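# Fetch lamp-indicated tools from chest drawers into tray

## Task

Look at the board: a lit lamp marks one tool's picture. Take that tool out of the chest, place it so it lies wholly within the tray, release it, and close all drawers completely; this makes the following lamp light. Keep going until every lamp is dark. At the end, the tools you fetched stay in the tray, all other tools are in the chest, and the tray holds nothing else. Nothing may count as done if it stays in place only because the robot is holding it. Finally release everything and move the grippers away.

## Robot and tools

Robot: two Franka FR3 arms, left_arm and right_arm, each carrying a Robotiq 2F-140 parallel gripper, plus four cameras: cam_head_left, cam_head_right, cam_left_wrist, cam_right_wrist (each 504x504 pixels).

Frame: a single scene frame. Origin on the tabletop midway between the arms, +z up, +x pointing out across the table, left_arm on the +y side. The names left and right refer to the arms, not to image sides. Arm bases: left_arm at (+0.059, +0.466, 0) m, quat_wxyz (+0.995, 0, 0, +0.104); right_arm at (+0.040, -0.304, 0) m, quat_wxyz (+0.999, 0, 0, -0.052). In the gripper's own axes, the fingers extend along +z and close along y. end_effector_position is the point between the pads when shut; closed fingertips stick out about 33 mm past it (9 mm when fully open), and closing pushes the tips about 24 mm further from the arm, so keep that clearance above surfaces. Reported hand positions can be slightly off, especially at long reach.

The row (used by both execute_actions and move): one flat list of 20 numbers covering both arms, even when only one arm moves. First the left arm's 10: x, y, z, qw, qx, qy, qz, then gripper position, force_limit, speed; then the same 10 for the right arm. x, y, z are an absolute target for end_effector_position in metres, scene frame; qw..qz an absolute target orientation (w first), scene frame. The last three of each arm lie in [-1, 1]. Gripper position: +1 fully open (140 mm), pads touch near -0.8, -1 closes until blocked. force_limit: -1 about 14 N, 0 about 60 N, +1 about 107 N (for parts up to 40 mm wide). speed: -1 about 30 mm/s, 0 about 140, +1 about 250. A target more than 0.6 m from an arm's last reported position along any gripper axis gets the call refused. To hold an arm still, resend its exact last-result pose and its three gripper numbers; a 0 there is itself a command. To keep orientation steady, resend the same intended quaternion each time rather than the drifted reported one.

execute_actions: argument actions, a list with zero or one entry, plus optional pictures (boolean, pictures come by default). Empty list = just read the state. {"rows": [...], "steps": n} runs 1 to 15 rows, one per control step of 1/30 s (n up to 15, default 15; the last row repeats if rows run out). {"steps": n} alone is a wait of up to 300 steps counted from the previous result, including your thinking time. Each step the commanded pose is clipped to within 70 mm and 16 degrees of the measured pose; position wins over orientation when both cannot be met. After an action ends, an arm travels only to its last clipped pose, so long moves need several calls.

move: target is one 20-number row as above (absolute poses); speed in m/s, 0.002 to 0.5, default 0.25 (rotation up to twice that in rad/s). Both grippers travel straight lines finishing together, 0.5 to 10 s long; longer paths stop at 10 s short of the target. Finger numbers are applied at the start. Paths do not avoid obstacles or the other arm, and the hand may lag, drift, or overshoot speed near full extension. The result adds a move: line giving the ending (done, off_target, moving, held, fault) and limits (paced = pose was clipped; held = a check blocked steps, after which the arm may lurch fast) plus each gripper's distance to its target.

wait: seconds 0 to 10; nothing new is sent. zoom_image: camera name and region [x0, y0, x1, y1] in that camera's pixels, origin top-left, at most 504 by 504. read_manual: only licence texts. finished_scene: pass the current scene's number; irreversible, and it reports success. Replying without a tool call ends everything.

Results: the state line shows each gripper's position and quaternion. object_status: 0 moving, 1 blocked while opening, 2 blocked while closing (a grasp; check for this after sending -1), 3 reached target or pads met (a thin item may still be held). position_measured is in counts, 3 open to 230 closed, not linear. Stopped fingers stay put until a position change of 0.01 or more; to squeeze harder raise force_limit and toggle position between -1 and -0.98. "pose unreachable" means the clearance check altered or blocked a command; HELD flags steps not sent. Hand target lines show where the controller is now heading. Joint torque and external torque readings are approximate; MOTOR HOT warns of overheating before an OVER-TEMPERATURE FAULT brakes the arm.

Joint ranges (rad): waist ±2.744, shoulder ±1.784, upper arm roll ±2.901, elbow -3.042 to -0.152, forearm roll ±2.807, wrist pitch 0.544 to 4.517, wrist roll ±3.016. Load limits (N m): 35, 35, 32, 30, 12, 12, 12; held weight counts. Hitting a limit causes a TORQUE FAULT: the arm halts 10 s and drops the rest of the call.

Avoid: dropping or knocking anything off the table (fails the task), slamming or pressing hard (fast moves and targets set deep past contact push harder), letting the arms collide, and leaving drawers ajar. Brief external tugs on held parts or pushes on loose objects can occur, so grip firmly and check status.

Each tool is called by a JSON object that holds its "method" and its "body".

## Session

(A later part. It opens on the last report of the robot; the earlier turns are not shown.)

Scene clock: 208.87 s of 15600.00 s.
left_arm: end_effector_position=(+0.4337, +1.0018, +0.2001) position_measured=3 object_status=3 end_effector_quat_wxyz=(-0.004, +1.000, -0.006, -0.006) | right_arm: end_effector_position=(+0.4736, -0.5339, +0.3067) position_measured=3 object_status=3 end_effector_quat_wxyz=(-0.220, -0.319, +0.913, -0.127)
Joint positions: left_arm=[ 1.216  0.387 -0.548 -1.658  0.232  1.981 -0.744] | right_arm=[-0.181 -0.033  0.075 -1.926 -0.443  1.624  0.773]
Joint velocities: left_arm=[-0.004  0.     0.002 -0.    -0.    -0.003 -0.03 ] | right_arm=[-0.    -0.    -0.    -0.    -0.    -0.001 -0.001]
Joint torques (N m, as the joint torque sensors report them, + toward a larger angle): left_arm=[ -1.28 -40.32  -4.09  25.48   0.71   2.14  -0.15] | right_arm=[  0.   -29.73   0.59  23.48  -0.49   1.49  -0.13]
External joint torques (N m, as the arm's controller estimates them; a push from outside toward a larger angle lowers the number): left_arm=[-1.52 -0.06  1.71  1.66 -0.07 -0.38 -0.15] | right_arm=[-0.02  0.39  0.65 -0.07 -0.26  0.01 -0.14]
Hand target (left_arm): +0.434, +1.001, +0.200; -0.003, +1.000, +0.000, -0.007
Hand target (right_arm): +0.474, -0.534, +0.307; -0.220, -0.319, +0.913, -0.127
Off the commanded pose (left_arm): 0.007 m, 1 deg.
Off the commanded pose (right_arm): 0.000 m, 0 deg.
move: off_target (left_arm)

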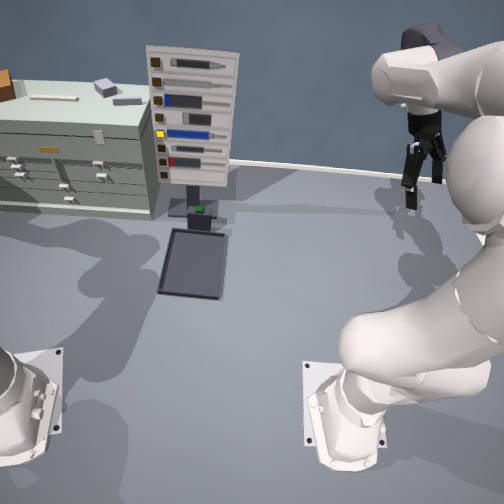

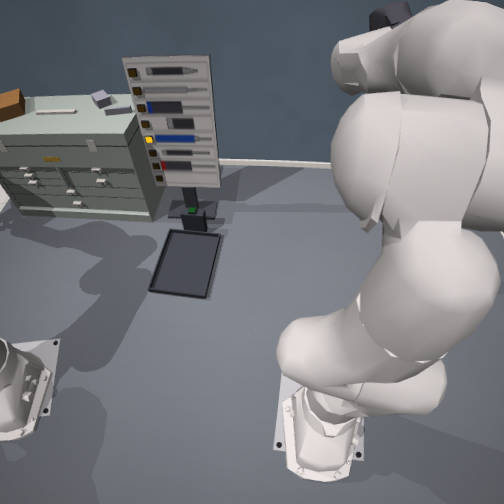

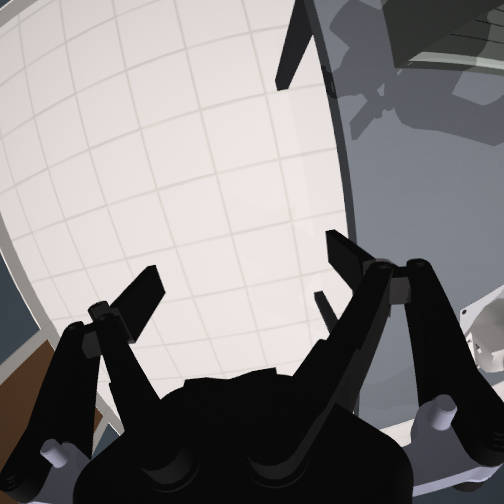

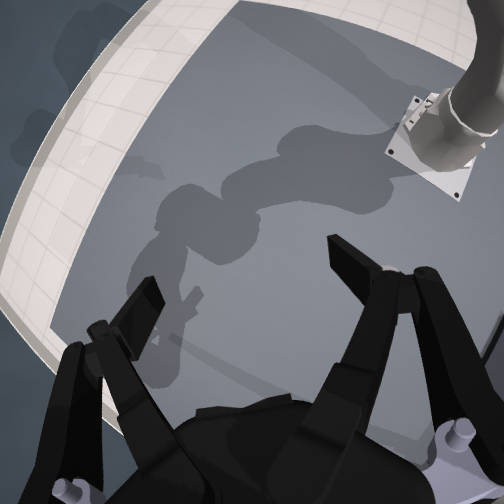

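{"method": "move", "body": {"target": [0.50,0.92,0.46,0,1,0,0,1,0,0,0.4736,-0.5339,0.3067,-0.220,-0.319,0.913,-0.127,1,0,0], "speed": 0.2}}

{"method": "move", "body": {"target": [0.66,0.66,0.46,0,1,0,0,1,0,0,0.4736,-0.5339,0.3067,-0.220,-0.319,0.913,-0.127,1,0,0], "speed": 0.2}}

{"method": "move", "body": {"target": [0.68,0.42,0.46,0,1,0,0,1,0,0,0.4736,-0.5339,0.3067,-0.220,-0.319,0.913,-0.127,1,0,0], "speed": 0.2}}

Scene clock: 225.53 s of 15600.00 s.
left_arm: end_effector_position=(+0.5040, +0.9201, +0.4617) position_measured=3 object_status=3 end_effector_quat_wxyz=(-0.003, +1.000, -0.007, +0.001) | right_arm: end_effector_position=(+0.4736, -0.5339, +0.3067) position_measured=3 object_status=3 end_effector_quat_wxyz=(-0.220, -0.319, +0.913, -0.127)
Joint positions: left_arm=[ 0.929  0.46  -0.581 -0.856  0.262  1.264 -0.869] | right_arm=[-0.181 -0.033  0.075 -1.926 -0.443  1.624  0.773]
Joint velocities: left_arm=[-0.003  0.003  0.002  0.006  0.002 -0.015 -0.008] | right_arm=[-0.001  0.     0.002 -0.001 -0.001 -0.     0.   ]
Joint torques (N m, as the joint torque sensors report them, + toward a larger angle): left_arm=[ -2.27 -40.94  -2.33  21.25   1.31   2.18  -0.14] | right_arm=[ -0.26 -29.69   0.87  23.99  -0.51   1.45  -0.16]
External joint torques (N m, as the arm's controller estimates them; a push from outside toward a larger angle lowers the number): left_arm=[-2.33 -0.01  2.56  1.25  0.5  -0.36 -0.14] | right_arm=[-0.28  0.43  0.93  0.43 -0.28 -0.03 -0.17]
Hand target (left_arm): +0.503, +0.920, +0.461; -0.002, +1.000, -0.004, -0.001
Hand target (right_arm): +0.474, -0.534, +0.307; -0.220, -0.319, +0.913, -0.127
Off the commanded pose (left_arm): 0.004 m, 1 deg.
Off the commanded pose (right_arm): 0.000 m, 0 deg.
After step 90, 11.40 s passed at rest.
move: off_target (left_arm)

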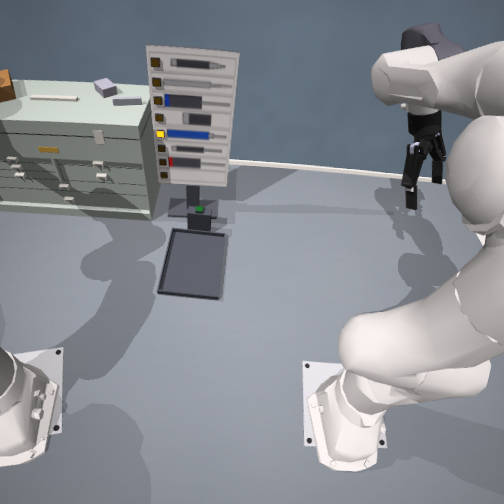

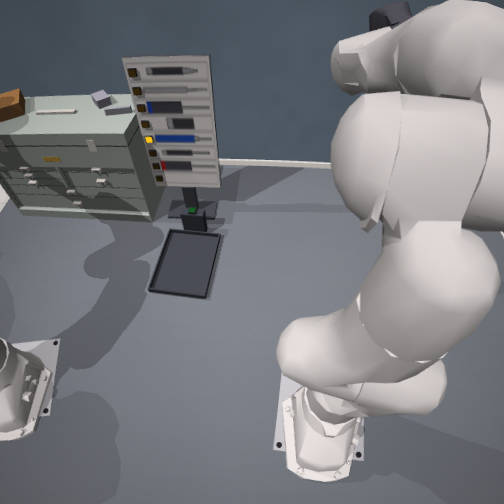

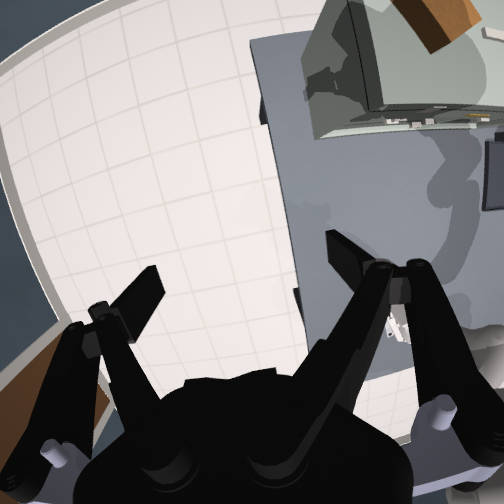

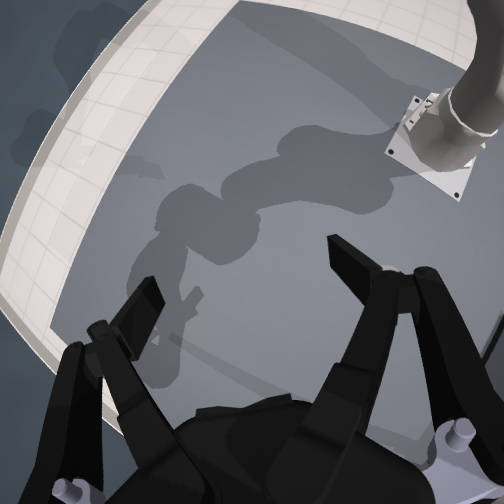

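Scene clock: 227.83 s of 15600.00 s.
left_arm: end_effector_position=(+0.6569, +0.6622, +0.4604) position_measured=3 object_status=3 end_effector_quat_wxyz=(-0.005, +1.000, -0.006, -0.000) | right_arm: end_effector_position=(+0.4736, -0.5339, +0.3067) position_measured=3 object_status=3 end_effector_quat_wxyz=(-0.220, -0.319, +0.913, -0.127)
Joint positions: left_arm=[ 0.482  0.423 -0.6   -0.92   0.254  1.286 -1.354] | right_arm=[-0.181 -0.033  0.075 -1.926 -0.443  1.624  0.773]
Joint velocities: left_arm=[-0.007  0.001  0.005  0.007 -0.001 -0.013 -0.029] | right_arm=[ 0.001  0.     0.    -0.001  0.001 -0.     0.   ]
Joint torques (N m, as the joint torque sensors report them, + toward a larger angle): left_arm=[ -1.52 -39.47  -3.6   22.4    1.42   2.16  -0.11] | right_arm=[ -0.28 -29.22   0.94  23.72  -0.54   1.46  -0.15]
External joint torques (N m, as the arm's controller estimates them; a push from outside toward a larger angle lowers the number): left_arm=[-1.44  0.57  1.45  1.96  0.57 -0.38 -0.11] | right_arm=[-0.33  0.91  0.97  0.14 -0.32 -0.03 -0.16]
Hand target (left_arm): +0.656, +0.662, +0.460; -0.005, +1.000, +0.000, -0.002
Hand target (right_arm): +0.474, -0.534, +0.307; -0.220, -0.319, +0.913, -0.127
Off the commanded pose (left_arm): 0.004 m, 1 deg.
Off the commanded pose (right_arm): 0.000 m, 0 deg.
move: off_target (left_arm)

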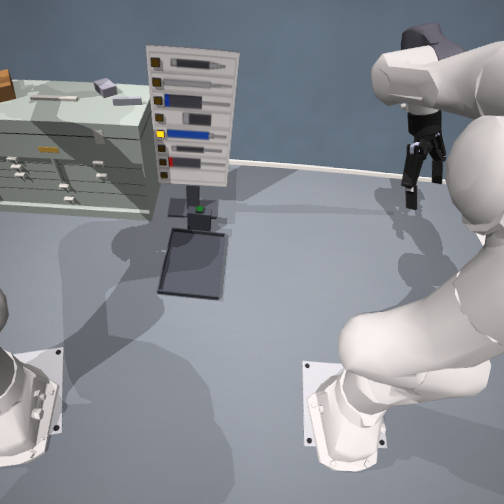

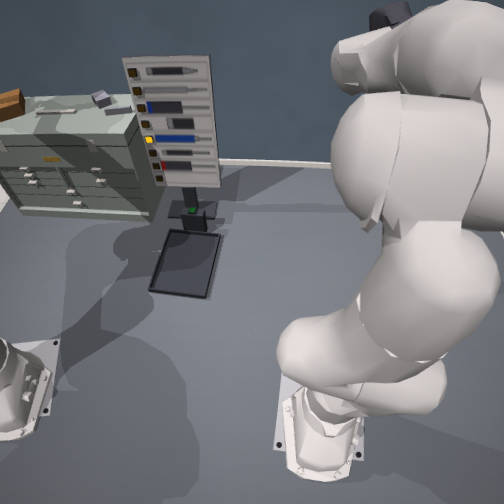

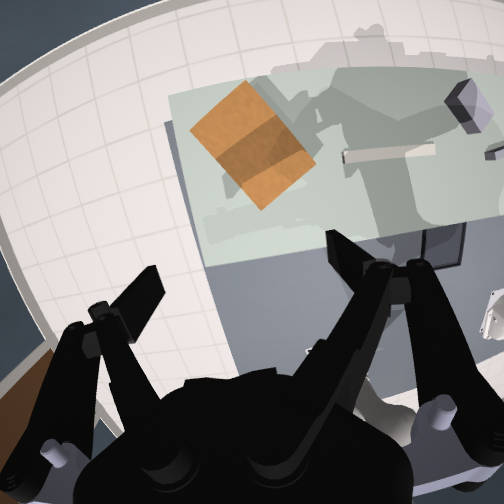

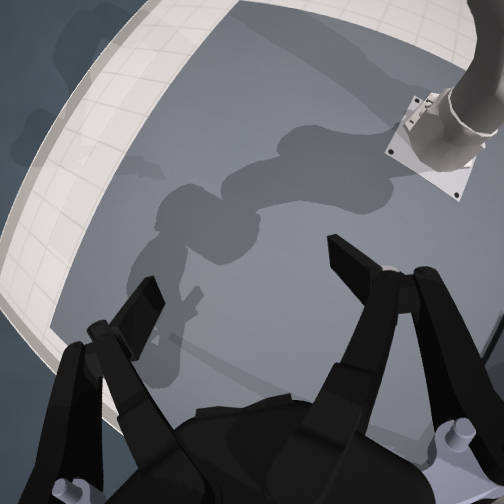

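Scene clock: 229.83 s of 15600.00 s.
left_arm: end_effector_position=(+0.6785, +0.4227, +0.4602) position_measured=3 object_status=3 end_effector_quat_wxyz=(-0.003, +1.000, -0.006, +0.001) | right_arm: end_effector_position=(+0.4736, -0.5339, +0.3067) position_measured=3 object_status=3 end_effector_quat_wxyz=(-0.220, -0.319, +0.913, -0.127)
Joint positions: left_arm=[ 0.141  0.378 -0.624 -0.992  0.232  1.312 -1.739] | right_arm=[-0.181 -0.033  0.075 -1.926 -0.443  1.624  0.773]
Joint velocities: left_arm=[-0.005  0.002  0.005  0.004  0.001 -0.007 -0.028] | right_arm=[ 0.     0.001 -0.    -0.    -0.001  0.     0.001]
Joint torques (N m, as the joint torque sensors report them, + toward a larger angle): left_arm=[ -1.67 -38.93  -3.25  22.05   1.45   2.2   -0.2 ] | right_arm=[ -0.2  -29.9    0.72  23.75  -0.55   1.51  -0.12]
External joint torques (N m, as the arm's controller estimates them; a push from outside toward a larger angle lowers the number): left_arm=[-1.81 -0.77  1.56  1.28  0.57 -0.32 -0.2 ] | right_arm=[-0.18  0.14  0.82  0.23 -0.32  0.03 -0.13]
Hand target (left_arm): +0.678, +0.423, +0.460; -0.005, +1.000, +0.000, +0.000
Hand target (right_arm): +0.474, -0.534, +0.307; -0.220, -0.319, +0.913, -0.127
Off the commanded pose (left_arm): 0.003 m, 1 deg.
Off the commanded pose (right_arm): 0.000 m, 0 deg.
move: done

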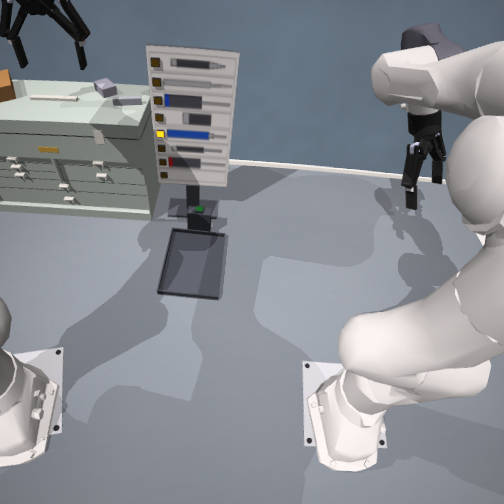

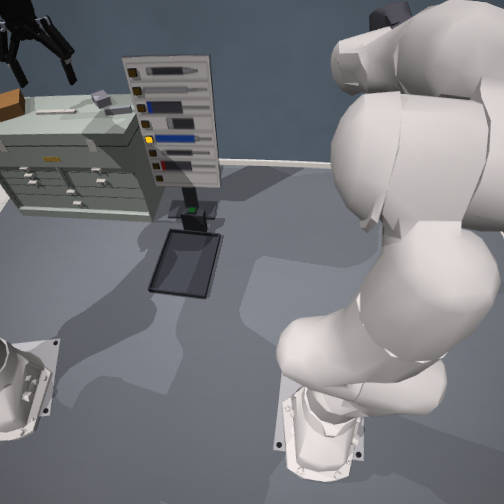

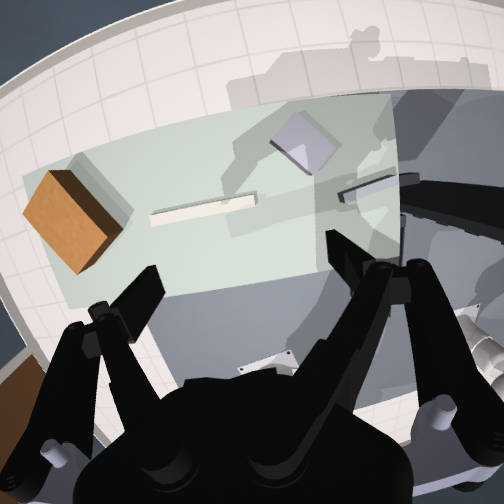

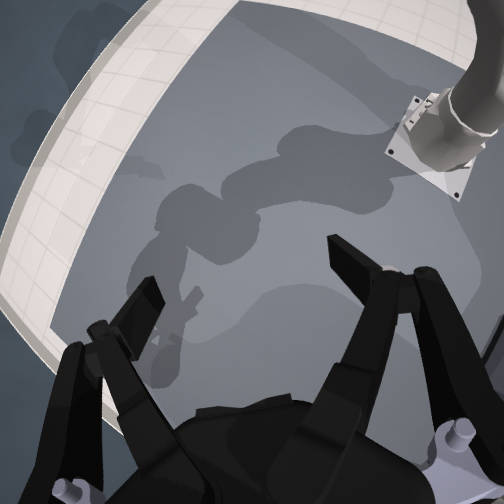

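{"method": "move", "body": {"target": [0.53,0.38,0.42,0,0.985,0,0.174,0,0,0,0.4736,-0.5339,0.3067,-0.220,-0.319,0.913,-0.127,1,0,0], "speed": 0.2}}

{"method": "move", "body": {"target": [0.54,0.36,0.25,0,0.954,0,0.301,0,0,0,0.4736,-0.5339,0.3067,-0.220,-0.319,0.913,-0.127,1,0,0], "speed": 0.15}}

Scene clock: 255.70 s of 15600.00 s.
left_arm: end_effector_position=(+0.5297, +0.3828, +0.4196) position_measured=129 object_status=3 end_effector_quat_wxyz=(+0.012, +0.984, +0.009, +0.176) | right_arm: end_effector_position=(+0.4736, -0.5339, +0.3067) position_measured=3 object_status=3 end_effector_quat_wxyz=(-0.220, -0.319, +0.913, -0.127)
Joint positions: left_arm=[ 0.154 -0.648 -0.413 -2.237 -0.282  1.982 -1.541] | right_arm=[-0.181 -0.033  0.075 -1.926 -0.443  1.624  0.773]
Joint velocities: left_arm=[-0.004 -0.     0.002 -0.001  0.     0.012  0.015] | right_arm=[-0.     0.    -0.    -0.003 -0.    -0.     0.   ]
Joint torques (N m, as the joint torque sensors report them, + toward a larger angle): left_arm=[-1.79 -8.35  9.47 22.84  0.68  3.7   0.17] | right_arm=[ -0.04 -29.31   1.11  24.17  -0.52   1.43  -0.14]
External joint torques (N m, as the arm's controller estimates them; a push from outside toward a larger angle lowers the number): left_arm=[-1.8  -0.26  2.64 -1.08 -0.15  0.49  0.16] | right_arm=[-0.03  0.7   1.19  0.7  -0.3  -0.05 -0.15]
Hand target (left_arm): +0.530, +0.382, +0.420; +0.012, +0.984, +0.005, +0.177
Hand target (right_arm): +0.474, -0.534, +0.307; -0.220, -0.319, +0.913, -0.127
Off the commanded pose (left_arm): 0.003 m, 2 deg.
Off the commanded pose (right_arm): 0.000 m, 0 deg.
After step 90, 21.20 s passed at rest.
move: done

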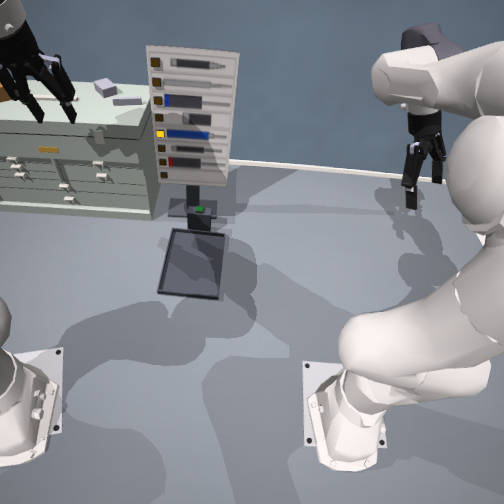

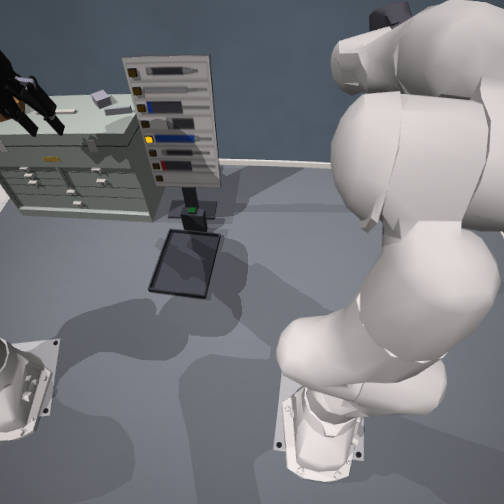

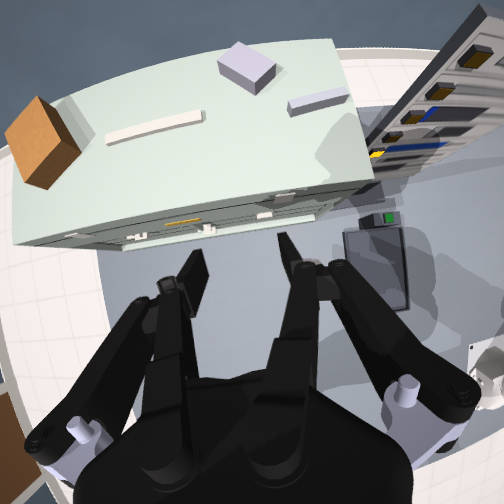

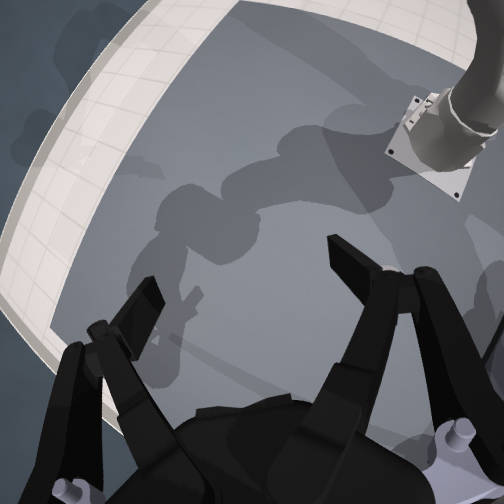

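Scene clock: 257.67 s of 15600.00 s.
left_arm: end_effector_position=(+0.5411, +0.3637, +0.2494) position_measured=129 object_status=3 end_effector_quat_wxyz=(-0.001, +0.954, +0.005, +0.300) | right_arm: end_effector_position=(+0.4736, -0.5339, +0.3067) position_measured=3 object_status=3 end_effector_quat_wxyz=(-0.220, -0.319, +0.913, -0.127)
Joint positions: left_arm=[ 0.047 -0.678 -0.616 -2.82  -0.494  2.794 -1.523] | right_arm=[-0.181 -0.033  0.075 -1.926 -0.443  1.624  0.773]
Joint velocities: left_arm=[-0.003  0.001 -0.    -0.001  0.001  0.015  0.001] | right_arm=[-0.001  0.001 -0.001 -0.     0.001  0.001 -0.   ]
Joint torques (N m, as the joint torque sensors report them, + toward a larger angle): left_arm=[-1.64 -6.17  8.4  20.9   0.67  3.83  0.25] | right_arm=[ -0.09 -29.89   1.02  23.4   -0.51   1.44  -0.11]
External joint torques (N m, as the arm's controller estimates them; a push from outside toward a larger angle lowers the number): left_arm=[-1.63  0.04  1.32 -0.88 -0.1   0.36  0.23] | right_arm=[ 0.03  0.21  1.22 -0.18 -0.27 -0.04 -0.12]
Hand target (left_arm): +0.541, +0.363, +0.249; -0.001, +0.954, +0.002, +0.301
Hand target (right_arm): +0.474, -0.534, +0.307; -0.220, -0.319, +0.913, -0.127
Off the commanded pose (left_arm): 0.004 m, 1 deg.
Off the commanded pose (right_arm): 0.000 m, 0 deg.
move: off_target (left_arm)

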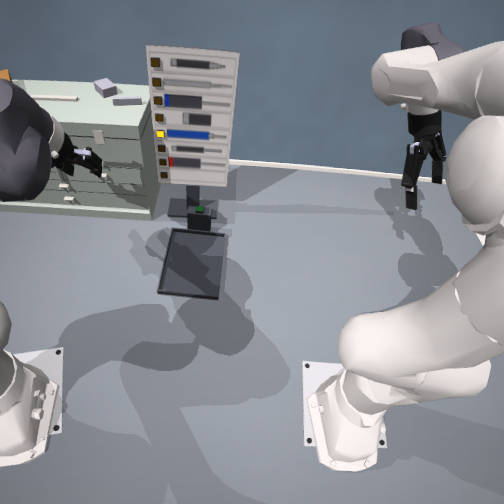

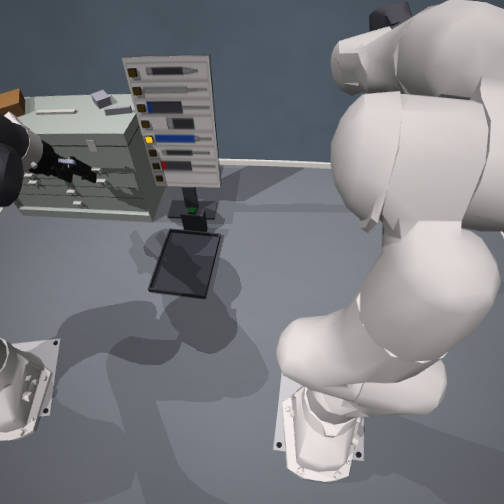

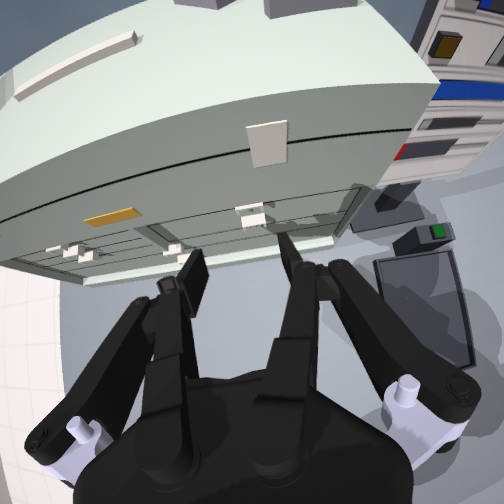

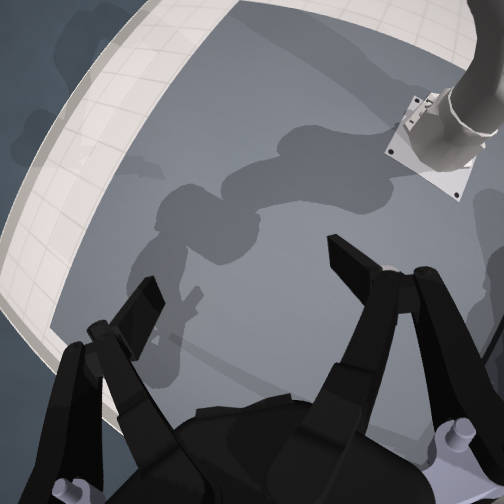

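{"method": "move", "body": {"target": [0.56,0.355,0.19,0,0.954,0,0.301,0,0,0,0.4736,-0.5339,0.3067,-0.220,-0.319,0.913,-0.127,1,0,0], "speed": 0.1}}

Scene clock: 277.60 s of 15600.00 s.
left_arm: end_effector_position=(+0.5586, +0.3567, +0.1892) position_measured=129 object_status=3 end_effector_quat_wxyz=(-0.005, +0.954, -0.003, +0.299) | right_arm: end_effector_position=(+0.4736, -0.5339, +0.3067) position_measured=3 object_status=3 end_effector_quat_wxyz=(-0.220, -0.319, +0.913, -0.127)
Joint positions: left_arm=[ 0.134 -0.455 -0.751 -2.83  -0.494  3.035 -1.533] | right_arm=[-0.181 -0.033  0.075 -1.926 -0.443  1.624  0.773]
Joint velocities: left_arm=[ 0.002  0.002 -0.002  0.    -0.001  0.013 -0.001] | right_arm=[ 0.     0.001 -0.    -0.001 -0.002 -0.001 -0.001]
Joint torques (N m, as the joint torque sensors report them, + toward a larger angle): left_arm=[ 1.65 -9.32  5.89 21.18  0.25  4.   -0.17] | right_arm=[  0.25 -29.41   0.72  23.7   -0.5    1.5   -0.07]
External joint torques (N m, as the arm's controller estimates them; a push from outside toward a larger angle lowers the number): left_arm=[ 1.63  0.25 -0.11  1.71 -0.35  0.54 -0.18] | right_arm=[ 0.23  0.65  0.78  0.16 -0.27  0.01 -0.08]
Hand target (left_arm): +0.560, +0.357, +0.190; -0.004, +0.954, +0.000, +0.301
Hand target (right_arm): +0.474, -0.534, +0.307; -0.220, -0.319, +0.913, -0.127
Off the commanded pose (left_arm): 0.002 m, 1 deg.
Off the commanded pose (right_arm): 0.000 m, 0 deg.
After step 90, 15.67 s passed at rest.
move: done

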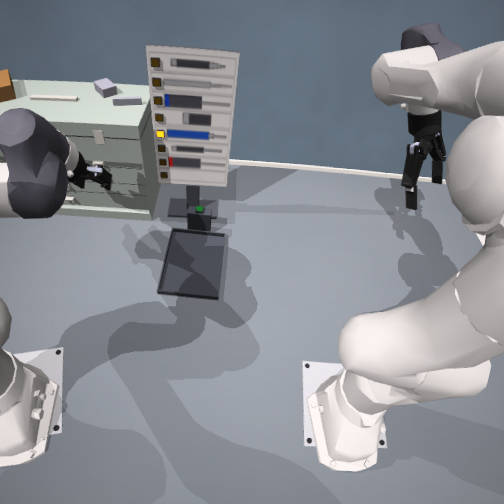

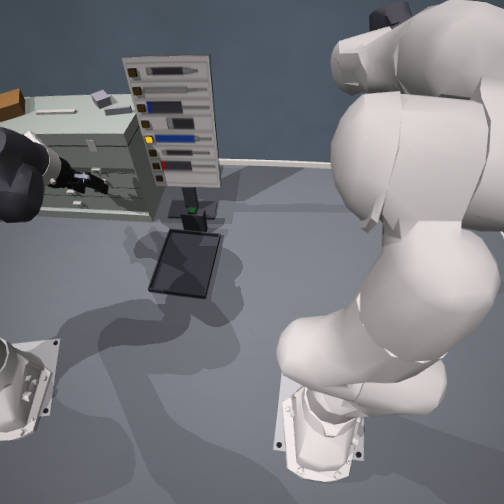

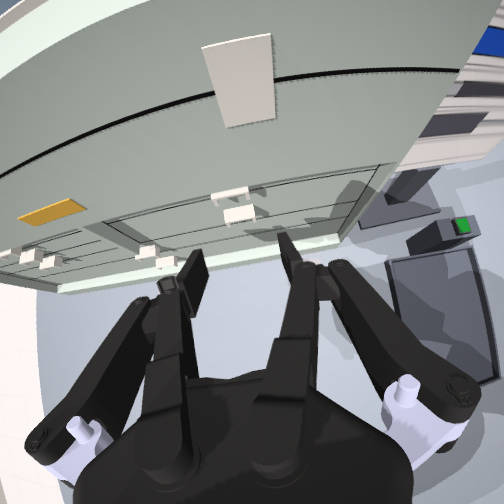

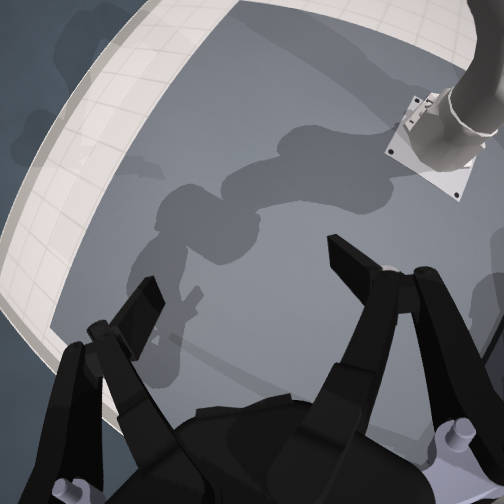

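{"method": "zoom_image", "body": {"camera": "cam_left_wrist", "region": [180, 160, 310, 260]}}

Region (180, 160, 310, 260) of cam_left_wrist's 504x504 image, scaled by 3.877, with more detail than that image has; it fills the top 388 rows of this view, and the rest is white.

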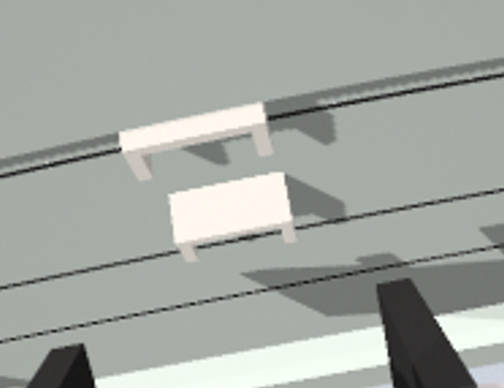

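{"method": "move", "body": {"target": [0.58,0.357,0.199,0,0.954,0,0.301,-0.12,0.5,0,0.4736,-0.5339,0.3067,-0.220,-0.319,0.913,-0.127,1,0,0], "speed": 0.05}}

{"method": "zoom_image", "body": {"camera": "cam_left_wrist", "region": [170, 160, 320, 280]}}

{"method": "zoom_image", "body": {"camera": "cam_head_right", "region": [40, 130, 160, 220]}}

Scene clock: 313.80 s of 15600.00 s.
left_arm: end_effector_position=(+0.5799, +0.3572, +0.1996) position_measured=144 object_status=3 end_effector_quat_wxyz=(+0.000, +0.953, +0.001, +0.302) | right_arm: end_effector_position=(+0.4736, -0.5339, +0.3067) position_measured=3 object_status=3 end_effector_quat_wxyz=(-0.220, -0.319, +0.913, -0.127)
Joint positions: left_arm=[ 0.184 -0.415 -0.76  -2.771 -0.467  3.029 -1.533] | right_arm=[-0.181 -0.033  0.075 -1.926 -0.443  1.624  0.773]
Joint velocities: left_arm=[ 0.005  0.001 -0.004  0.003  0.009 -0.006  0.   ] | right_arm=[-0.    -0.001 -0.002 -0.002 -0.     0.001 -0.001]
Joint torques (N m, as the joint torque sensors report them, + toward a larger angle): left_arm=[  1.29 -10.82   5.7   21.64   1.23   2.99   0.08] | right_arm=[  0.   -29.86   1.15  23.41  -0.53   1.48  -0.11]
External joint torques (N m, as the arm's controller estimates them; a push from outside toward a larger angle lowers the number): left_arm=[ 1.27 -0.06 -0.23  1.66  0.6  -0.48  0.06] | right_arm=[ 0.02  0.35  1.25 -0.19 -0.3  -0.01 -0.12]
Hand target (left_arm): +0.580, +0.357, +0.199; -0.000, +0.954, -0.000, +0.301
Hand target (right_arm): +0.474, -0.534, +0.307; -0.220, -0.319, +0.913, -0.127
Off the commanded pose (left_arm): 0.001 m, 0 deg.
Off the commanded pose (right_arm): 0.000 m, 0 deg.
After step 90, 32.43 s passed at rest.
move: done

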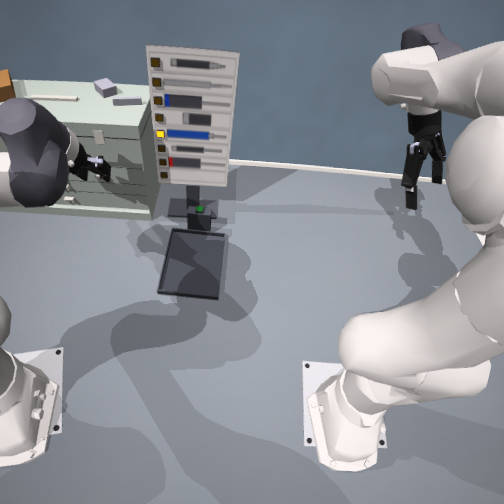

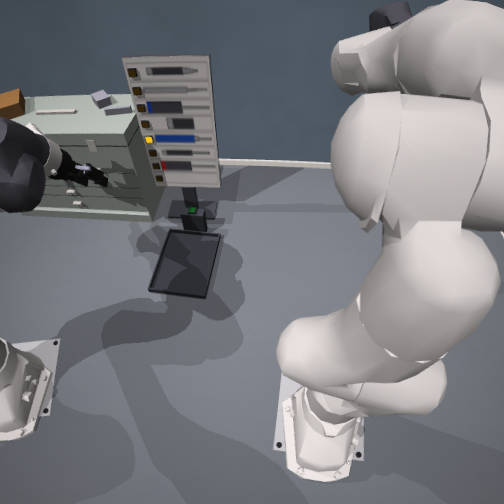

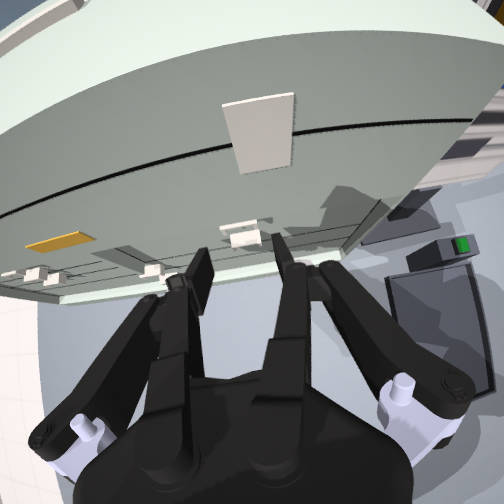

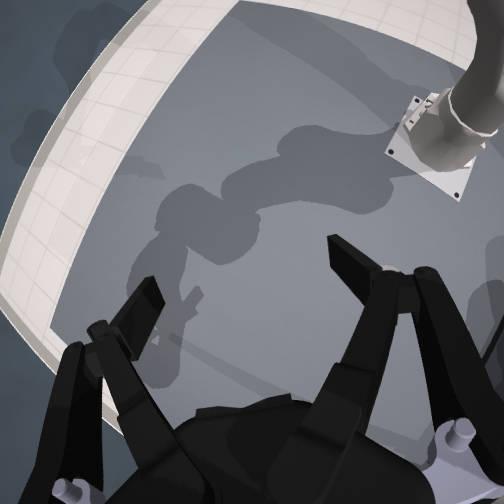

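Region (170, 160, 320, 280) of cam_left_wrist's 504x504 image, scaled by 3.360, with more detail than that image has; it fills the top 403 rows of this view, and the rest is white.

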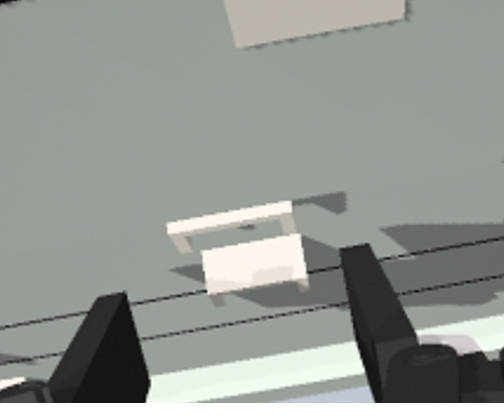

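Region (40, 130, 160, 220) of cam_head_right's 504x504 image, scaled by 4.200, with more detail than that image has; it fills the top 378 rows of this view, and the rest is white.

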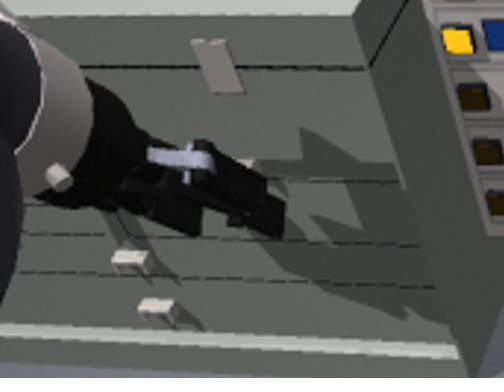

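{"method": "move", "body": {"target": [0.58,0.358,0.215,0,0.954,0,0.301,-0.12,0.5,0,0.4736,-0.5339,0.3067,-0.220,-0.319,0.913,-0.127,1,0,0], "speed": 0.05}}

{"method": "zoom_image", "body": {"camera": "cam_left_wrist", "region": [170, 160, 320, 280]}}

{"method": "zoom_image", "body": {"camera": "cam_head_right", "region": [40, 130, 160, 220]}}

Scene clock: 344.90 s of 15600.00 s.
left_arm: end_effector_position=(+0.5809, +0.3588, +0.2153) position_measured=144 object_status=3 end_effector_quat_wxyz=(+0.001, +0.953, +0.004, +0.303) | right_arm: end_effector_position=(+0.4736, -0.5339, +0.3067) position_measured=3 object_status=3 end_effector_quat_wxyz=(-0.220, -0.319, +0.913, -0.127)
Joint positions: left_arm=[ 0.164 -0.455 -0.725 -2.757 -0.466  2.976 -1.53 ] | right_arm=[-0.181 -0.033  0.075 -1.926 -0.443  1.624  0.773]
Joint velocities: left_arm=[-0.004 -0.001  0.008  0.001  0.001 -0.034  0.002] | right_arm=[0.    0.    0.001 0.    0.    0.002 0.001]
Joint torques (N m, as the joint torque sensors report them, + toward a larger angle): left_arm=[ -1.73 -11.25   8.46  22.3    1.23   3.11   0.33] | right_arm=[ -0.47 -29.5    0.79  23.68  -0.46   1.47  -0.08]
External joint torques (N m, as the arm's controller estimates them; a push from outside toward a larger angle lowers the number): left_arm=[-1.77 -0.89  2.2   1.73  0.56 -0.37  0.31] | right_arm=[-0.51  0.63  0.83  0.08 -0.24 -0.02 -0.09]
Hand target (left_arm): +0.580, +0.358, +0.215; +0.001, +0.954, -0.000, +0.301
Hand target (right_arm): +0.474, -0.534, +0.307; -0.220, -0.319, +0.913, -0.127
Off the commanded pose (left_arm): 0.001 m, 1 deg.
Off the commanded pose (right_arm): 0.000 m, 0 deg.
After step 90, 27.40 s passed at rest.
move: done

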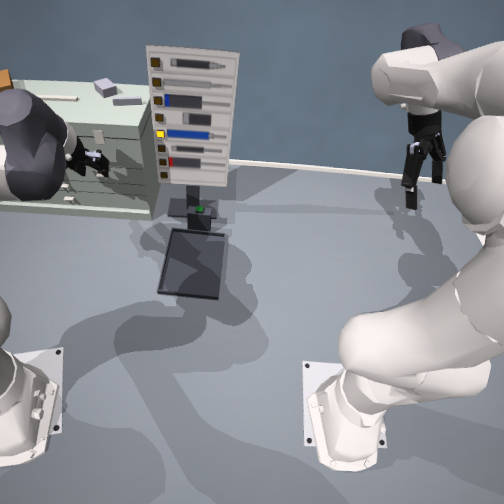

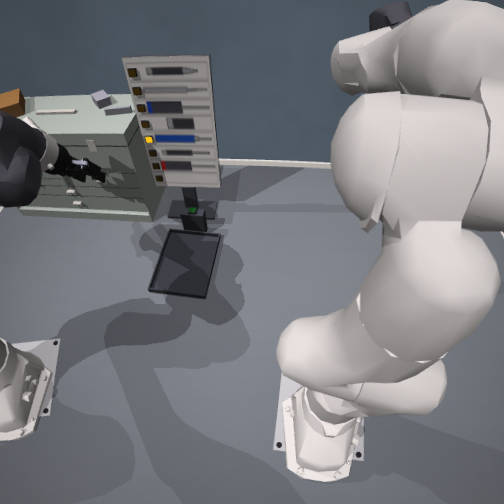

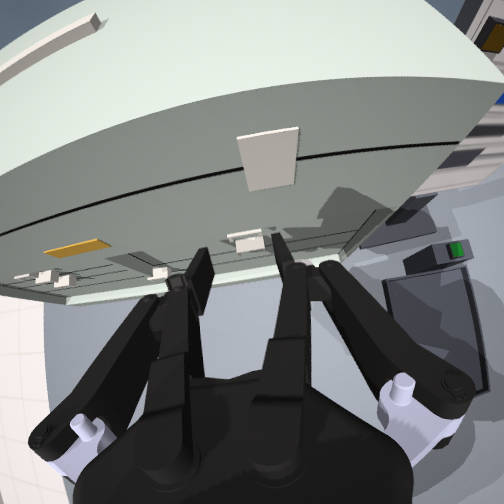

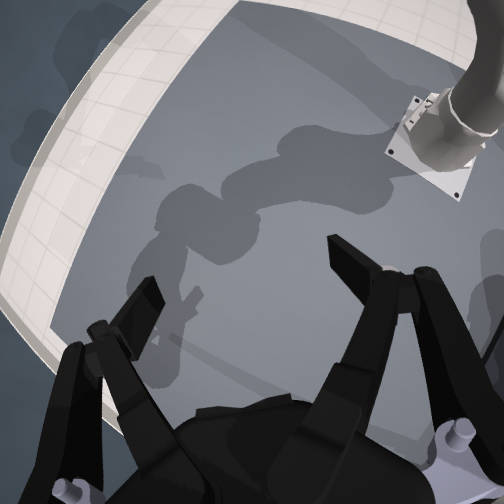

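Region (170, 160, 320, 280) of cam_left_wrist's 504x504 image, scaled by 3.360, with more detail than that image has; it fills the top 403 rows of this view, and the rest is white.

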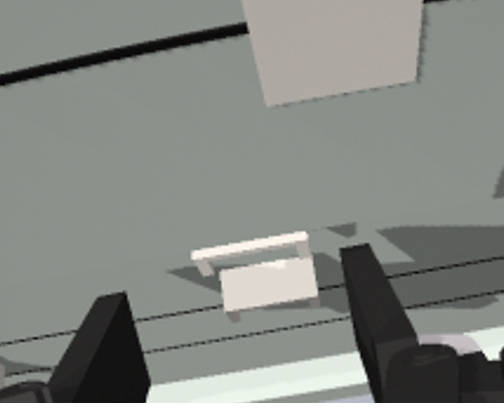

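Region (40, 130, 160, 220) of cam_head_right's 504x504 image, scaled by 4.200, with more detail than that image has; it fills the top 378 rows of this view, and the rest is white.

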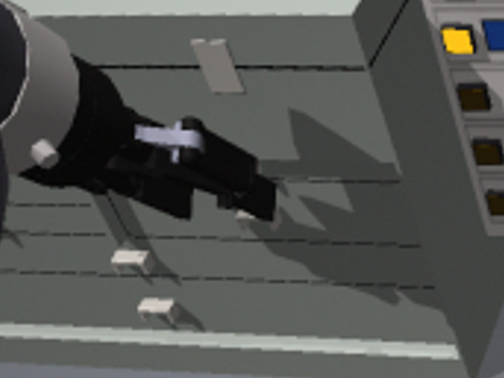

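{"method": "move", "body": {"target": [0.588,0.356,0.219,0,0.954,0,0.301,-0.12,0.5,0,0.4736,-0.5339,0.3067,-0.220,-0.319,0.913,-0.127,1,0,0], "speed": 0.02}}

{"method": "zoom_image", "body": {"camera": "cam_left_wrist", "region": [170, 160, 320, 280]}}

{"method": "zoom_image", "body": {"camera": "cam_head_right", "region": [40, 130, 160, 220]}}

Scene clock: 367.30 s of 15600.00 s.
left_arm: end_effector_position=(+0.5881, +0.3561, +0.2198) position_measured=144 object_status=3 end_effector_quat_wxyz=(-0.000, +0.953, -0.001, +0.303) | right_arm: end_effector_position=(+0.4736, -0.5339, +0.3067) position_measured=3 object_status=3 end_effector_quat_wxyz=(-0.220, -0.319, +0.913, -0.127)
Joint positions: left_arm=[ 0.191 -0.446 -0.743 -2.73  -0.453  2.961 -1.53 ] | right_arm=[-0.181 -0.033  0.075 -1.926 -0.443  1.624  0.773]
Joint velocities: left_arm=[ 0.009  0.001 -0.008  0.006  0.    -0.008 -0.002] | right_arm=[-0.     0.001 -0.    -0.001  0.     0.001 -0.   ]
Joint torques (N m, as the joint torque sensors report them, + toward a larger angle): left_arm=[ 0.78 -9.84  6.03 22.23  1.23  2.99 -0.11] | right_arm=[  0.01 -29.78   0.63  23.89  -0.47   1.5   -0.17]
External joint torques (N m, as the arm's controller estimates them; a push from outside toward a larger angle lowers the number): left_arm=[ 0.8   0.69 -0.42  1.37  0.55 -0.49 -0.13] | right_arm=[ 0.05  0.27  0.75  0.36 -0.24  0.02 -0.18]
Hand target (left_arm): +0.588, +0.356, +0.219; -0.000, +0.954, -0.000, +0.301
Hand target (right_arm): +0.474, -0.534, +0.307; -0.220, -0.319, +0.913, -0.127
Off the commanded pose (left_arm): 0.001 m, 0 deg.
Off the commanded pose (right_arm): 0.000 m, 0 deg.
After step 90, 18.67 s passed at rest.
move: done

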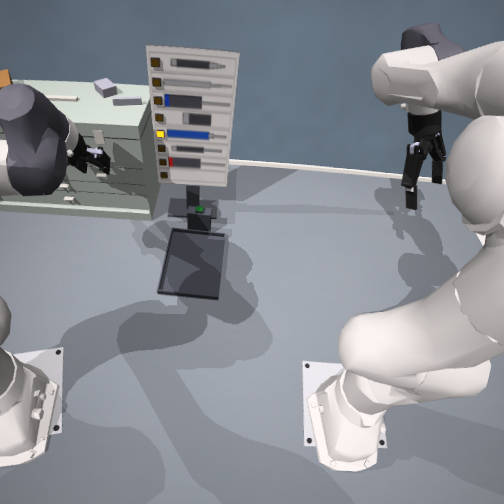

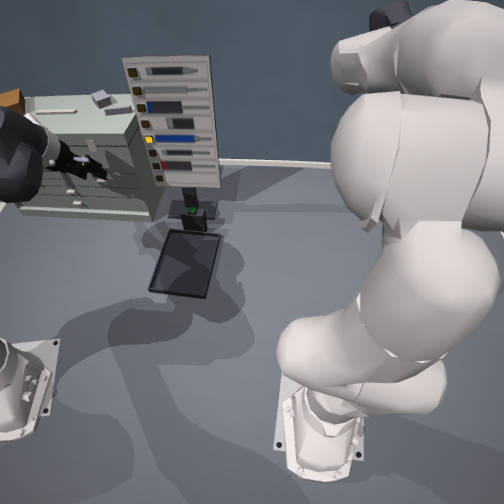

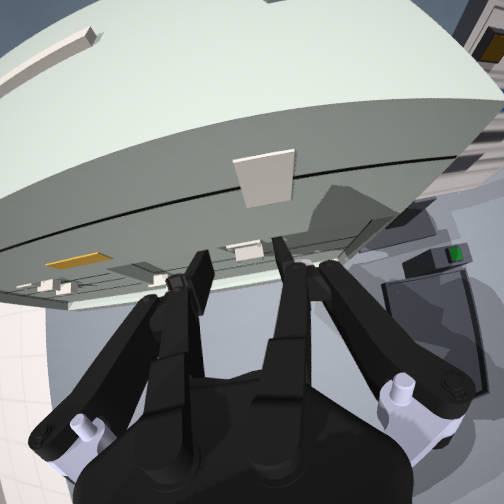

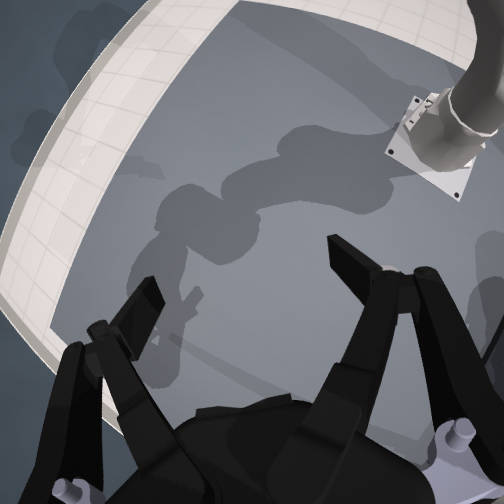

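Region (170, 160, 320, 280) of cam_left_wrist's 504x504 image, scaled by 3.360, with more detail than that image has; it fills the top 403 rows of this view, and the rest is white.

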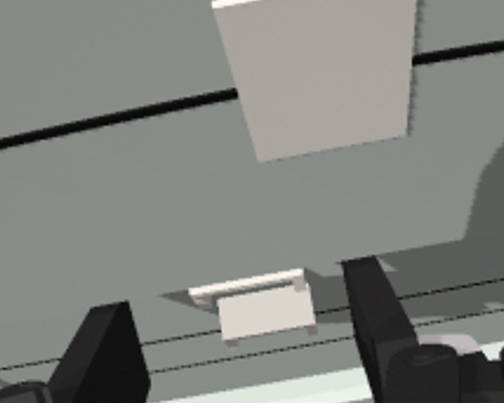

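Region (40, 130, 160, 220) of cam_head_right's 504x504 image, scaled by 4.200, with more detail than that image has; it fills the top 378 rows of this view, and the rest is white.

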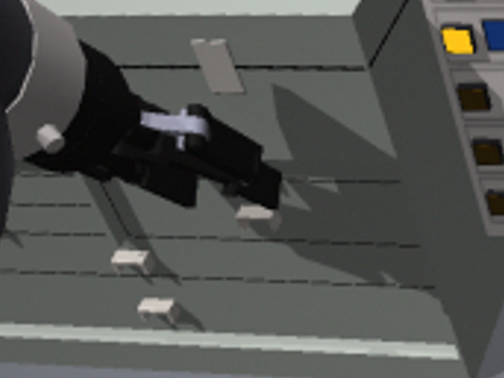

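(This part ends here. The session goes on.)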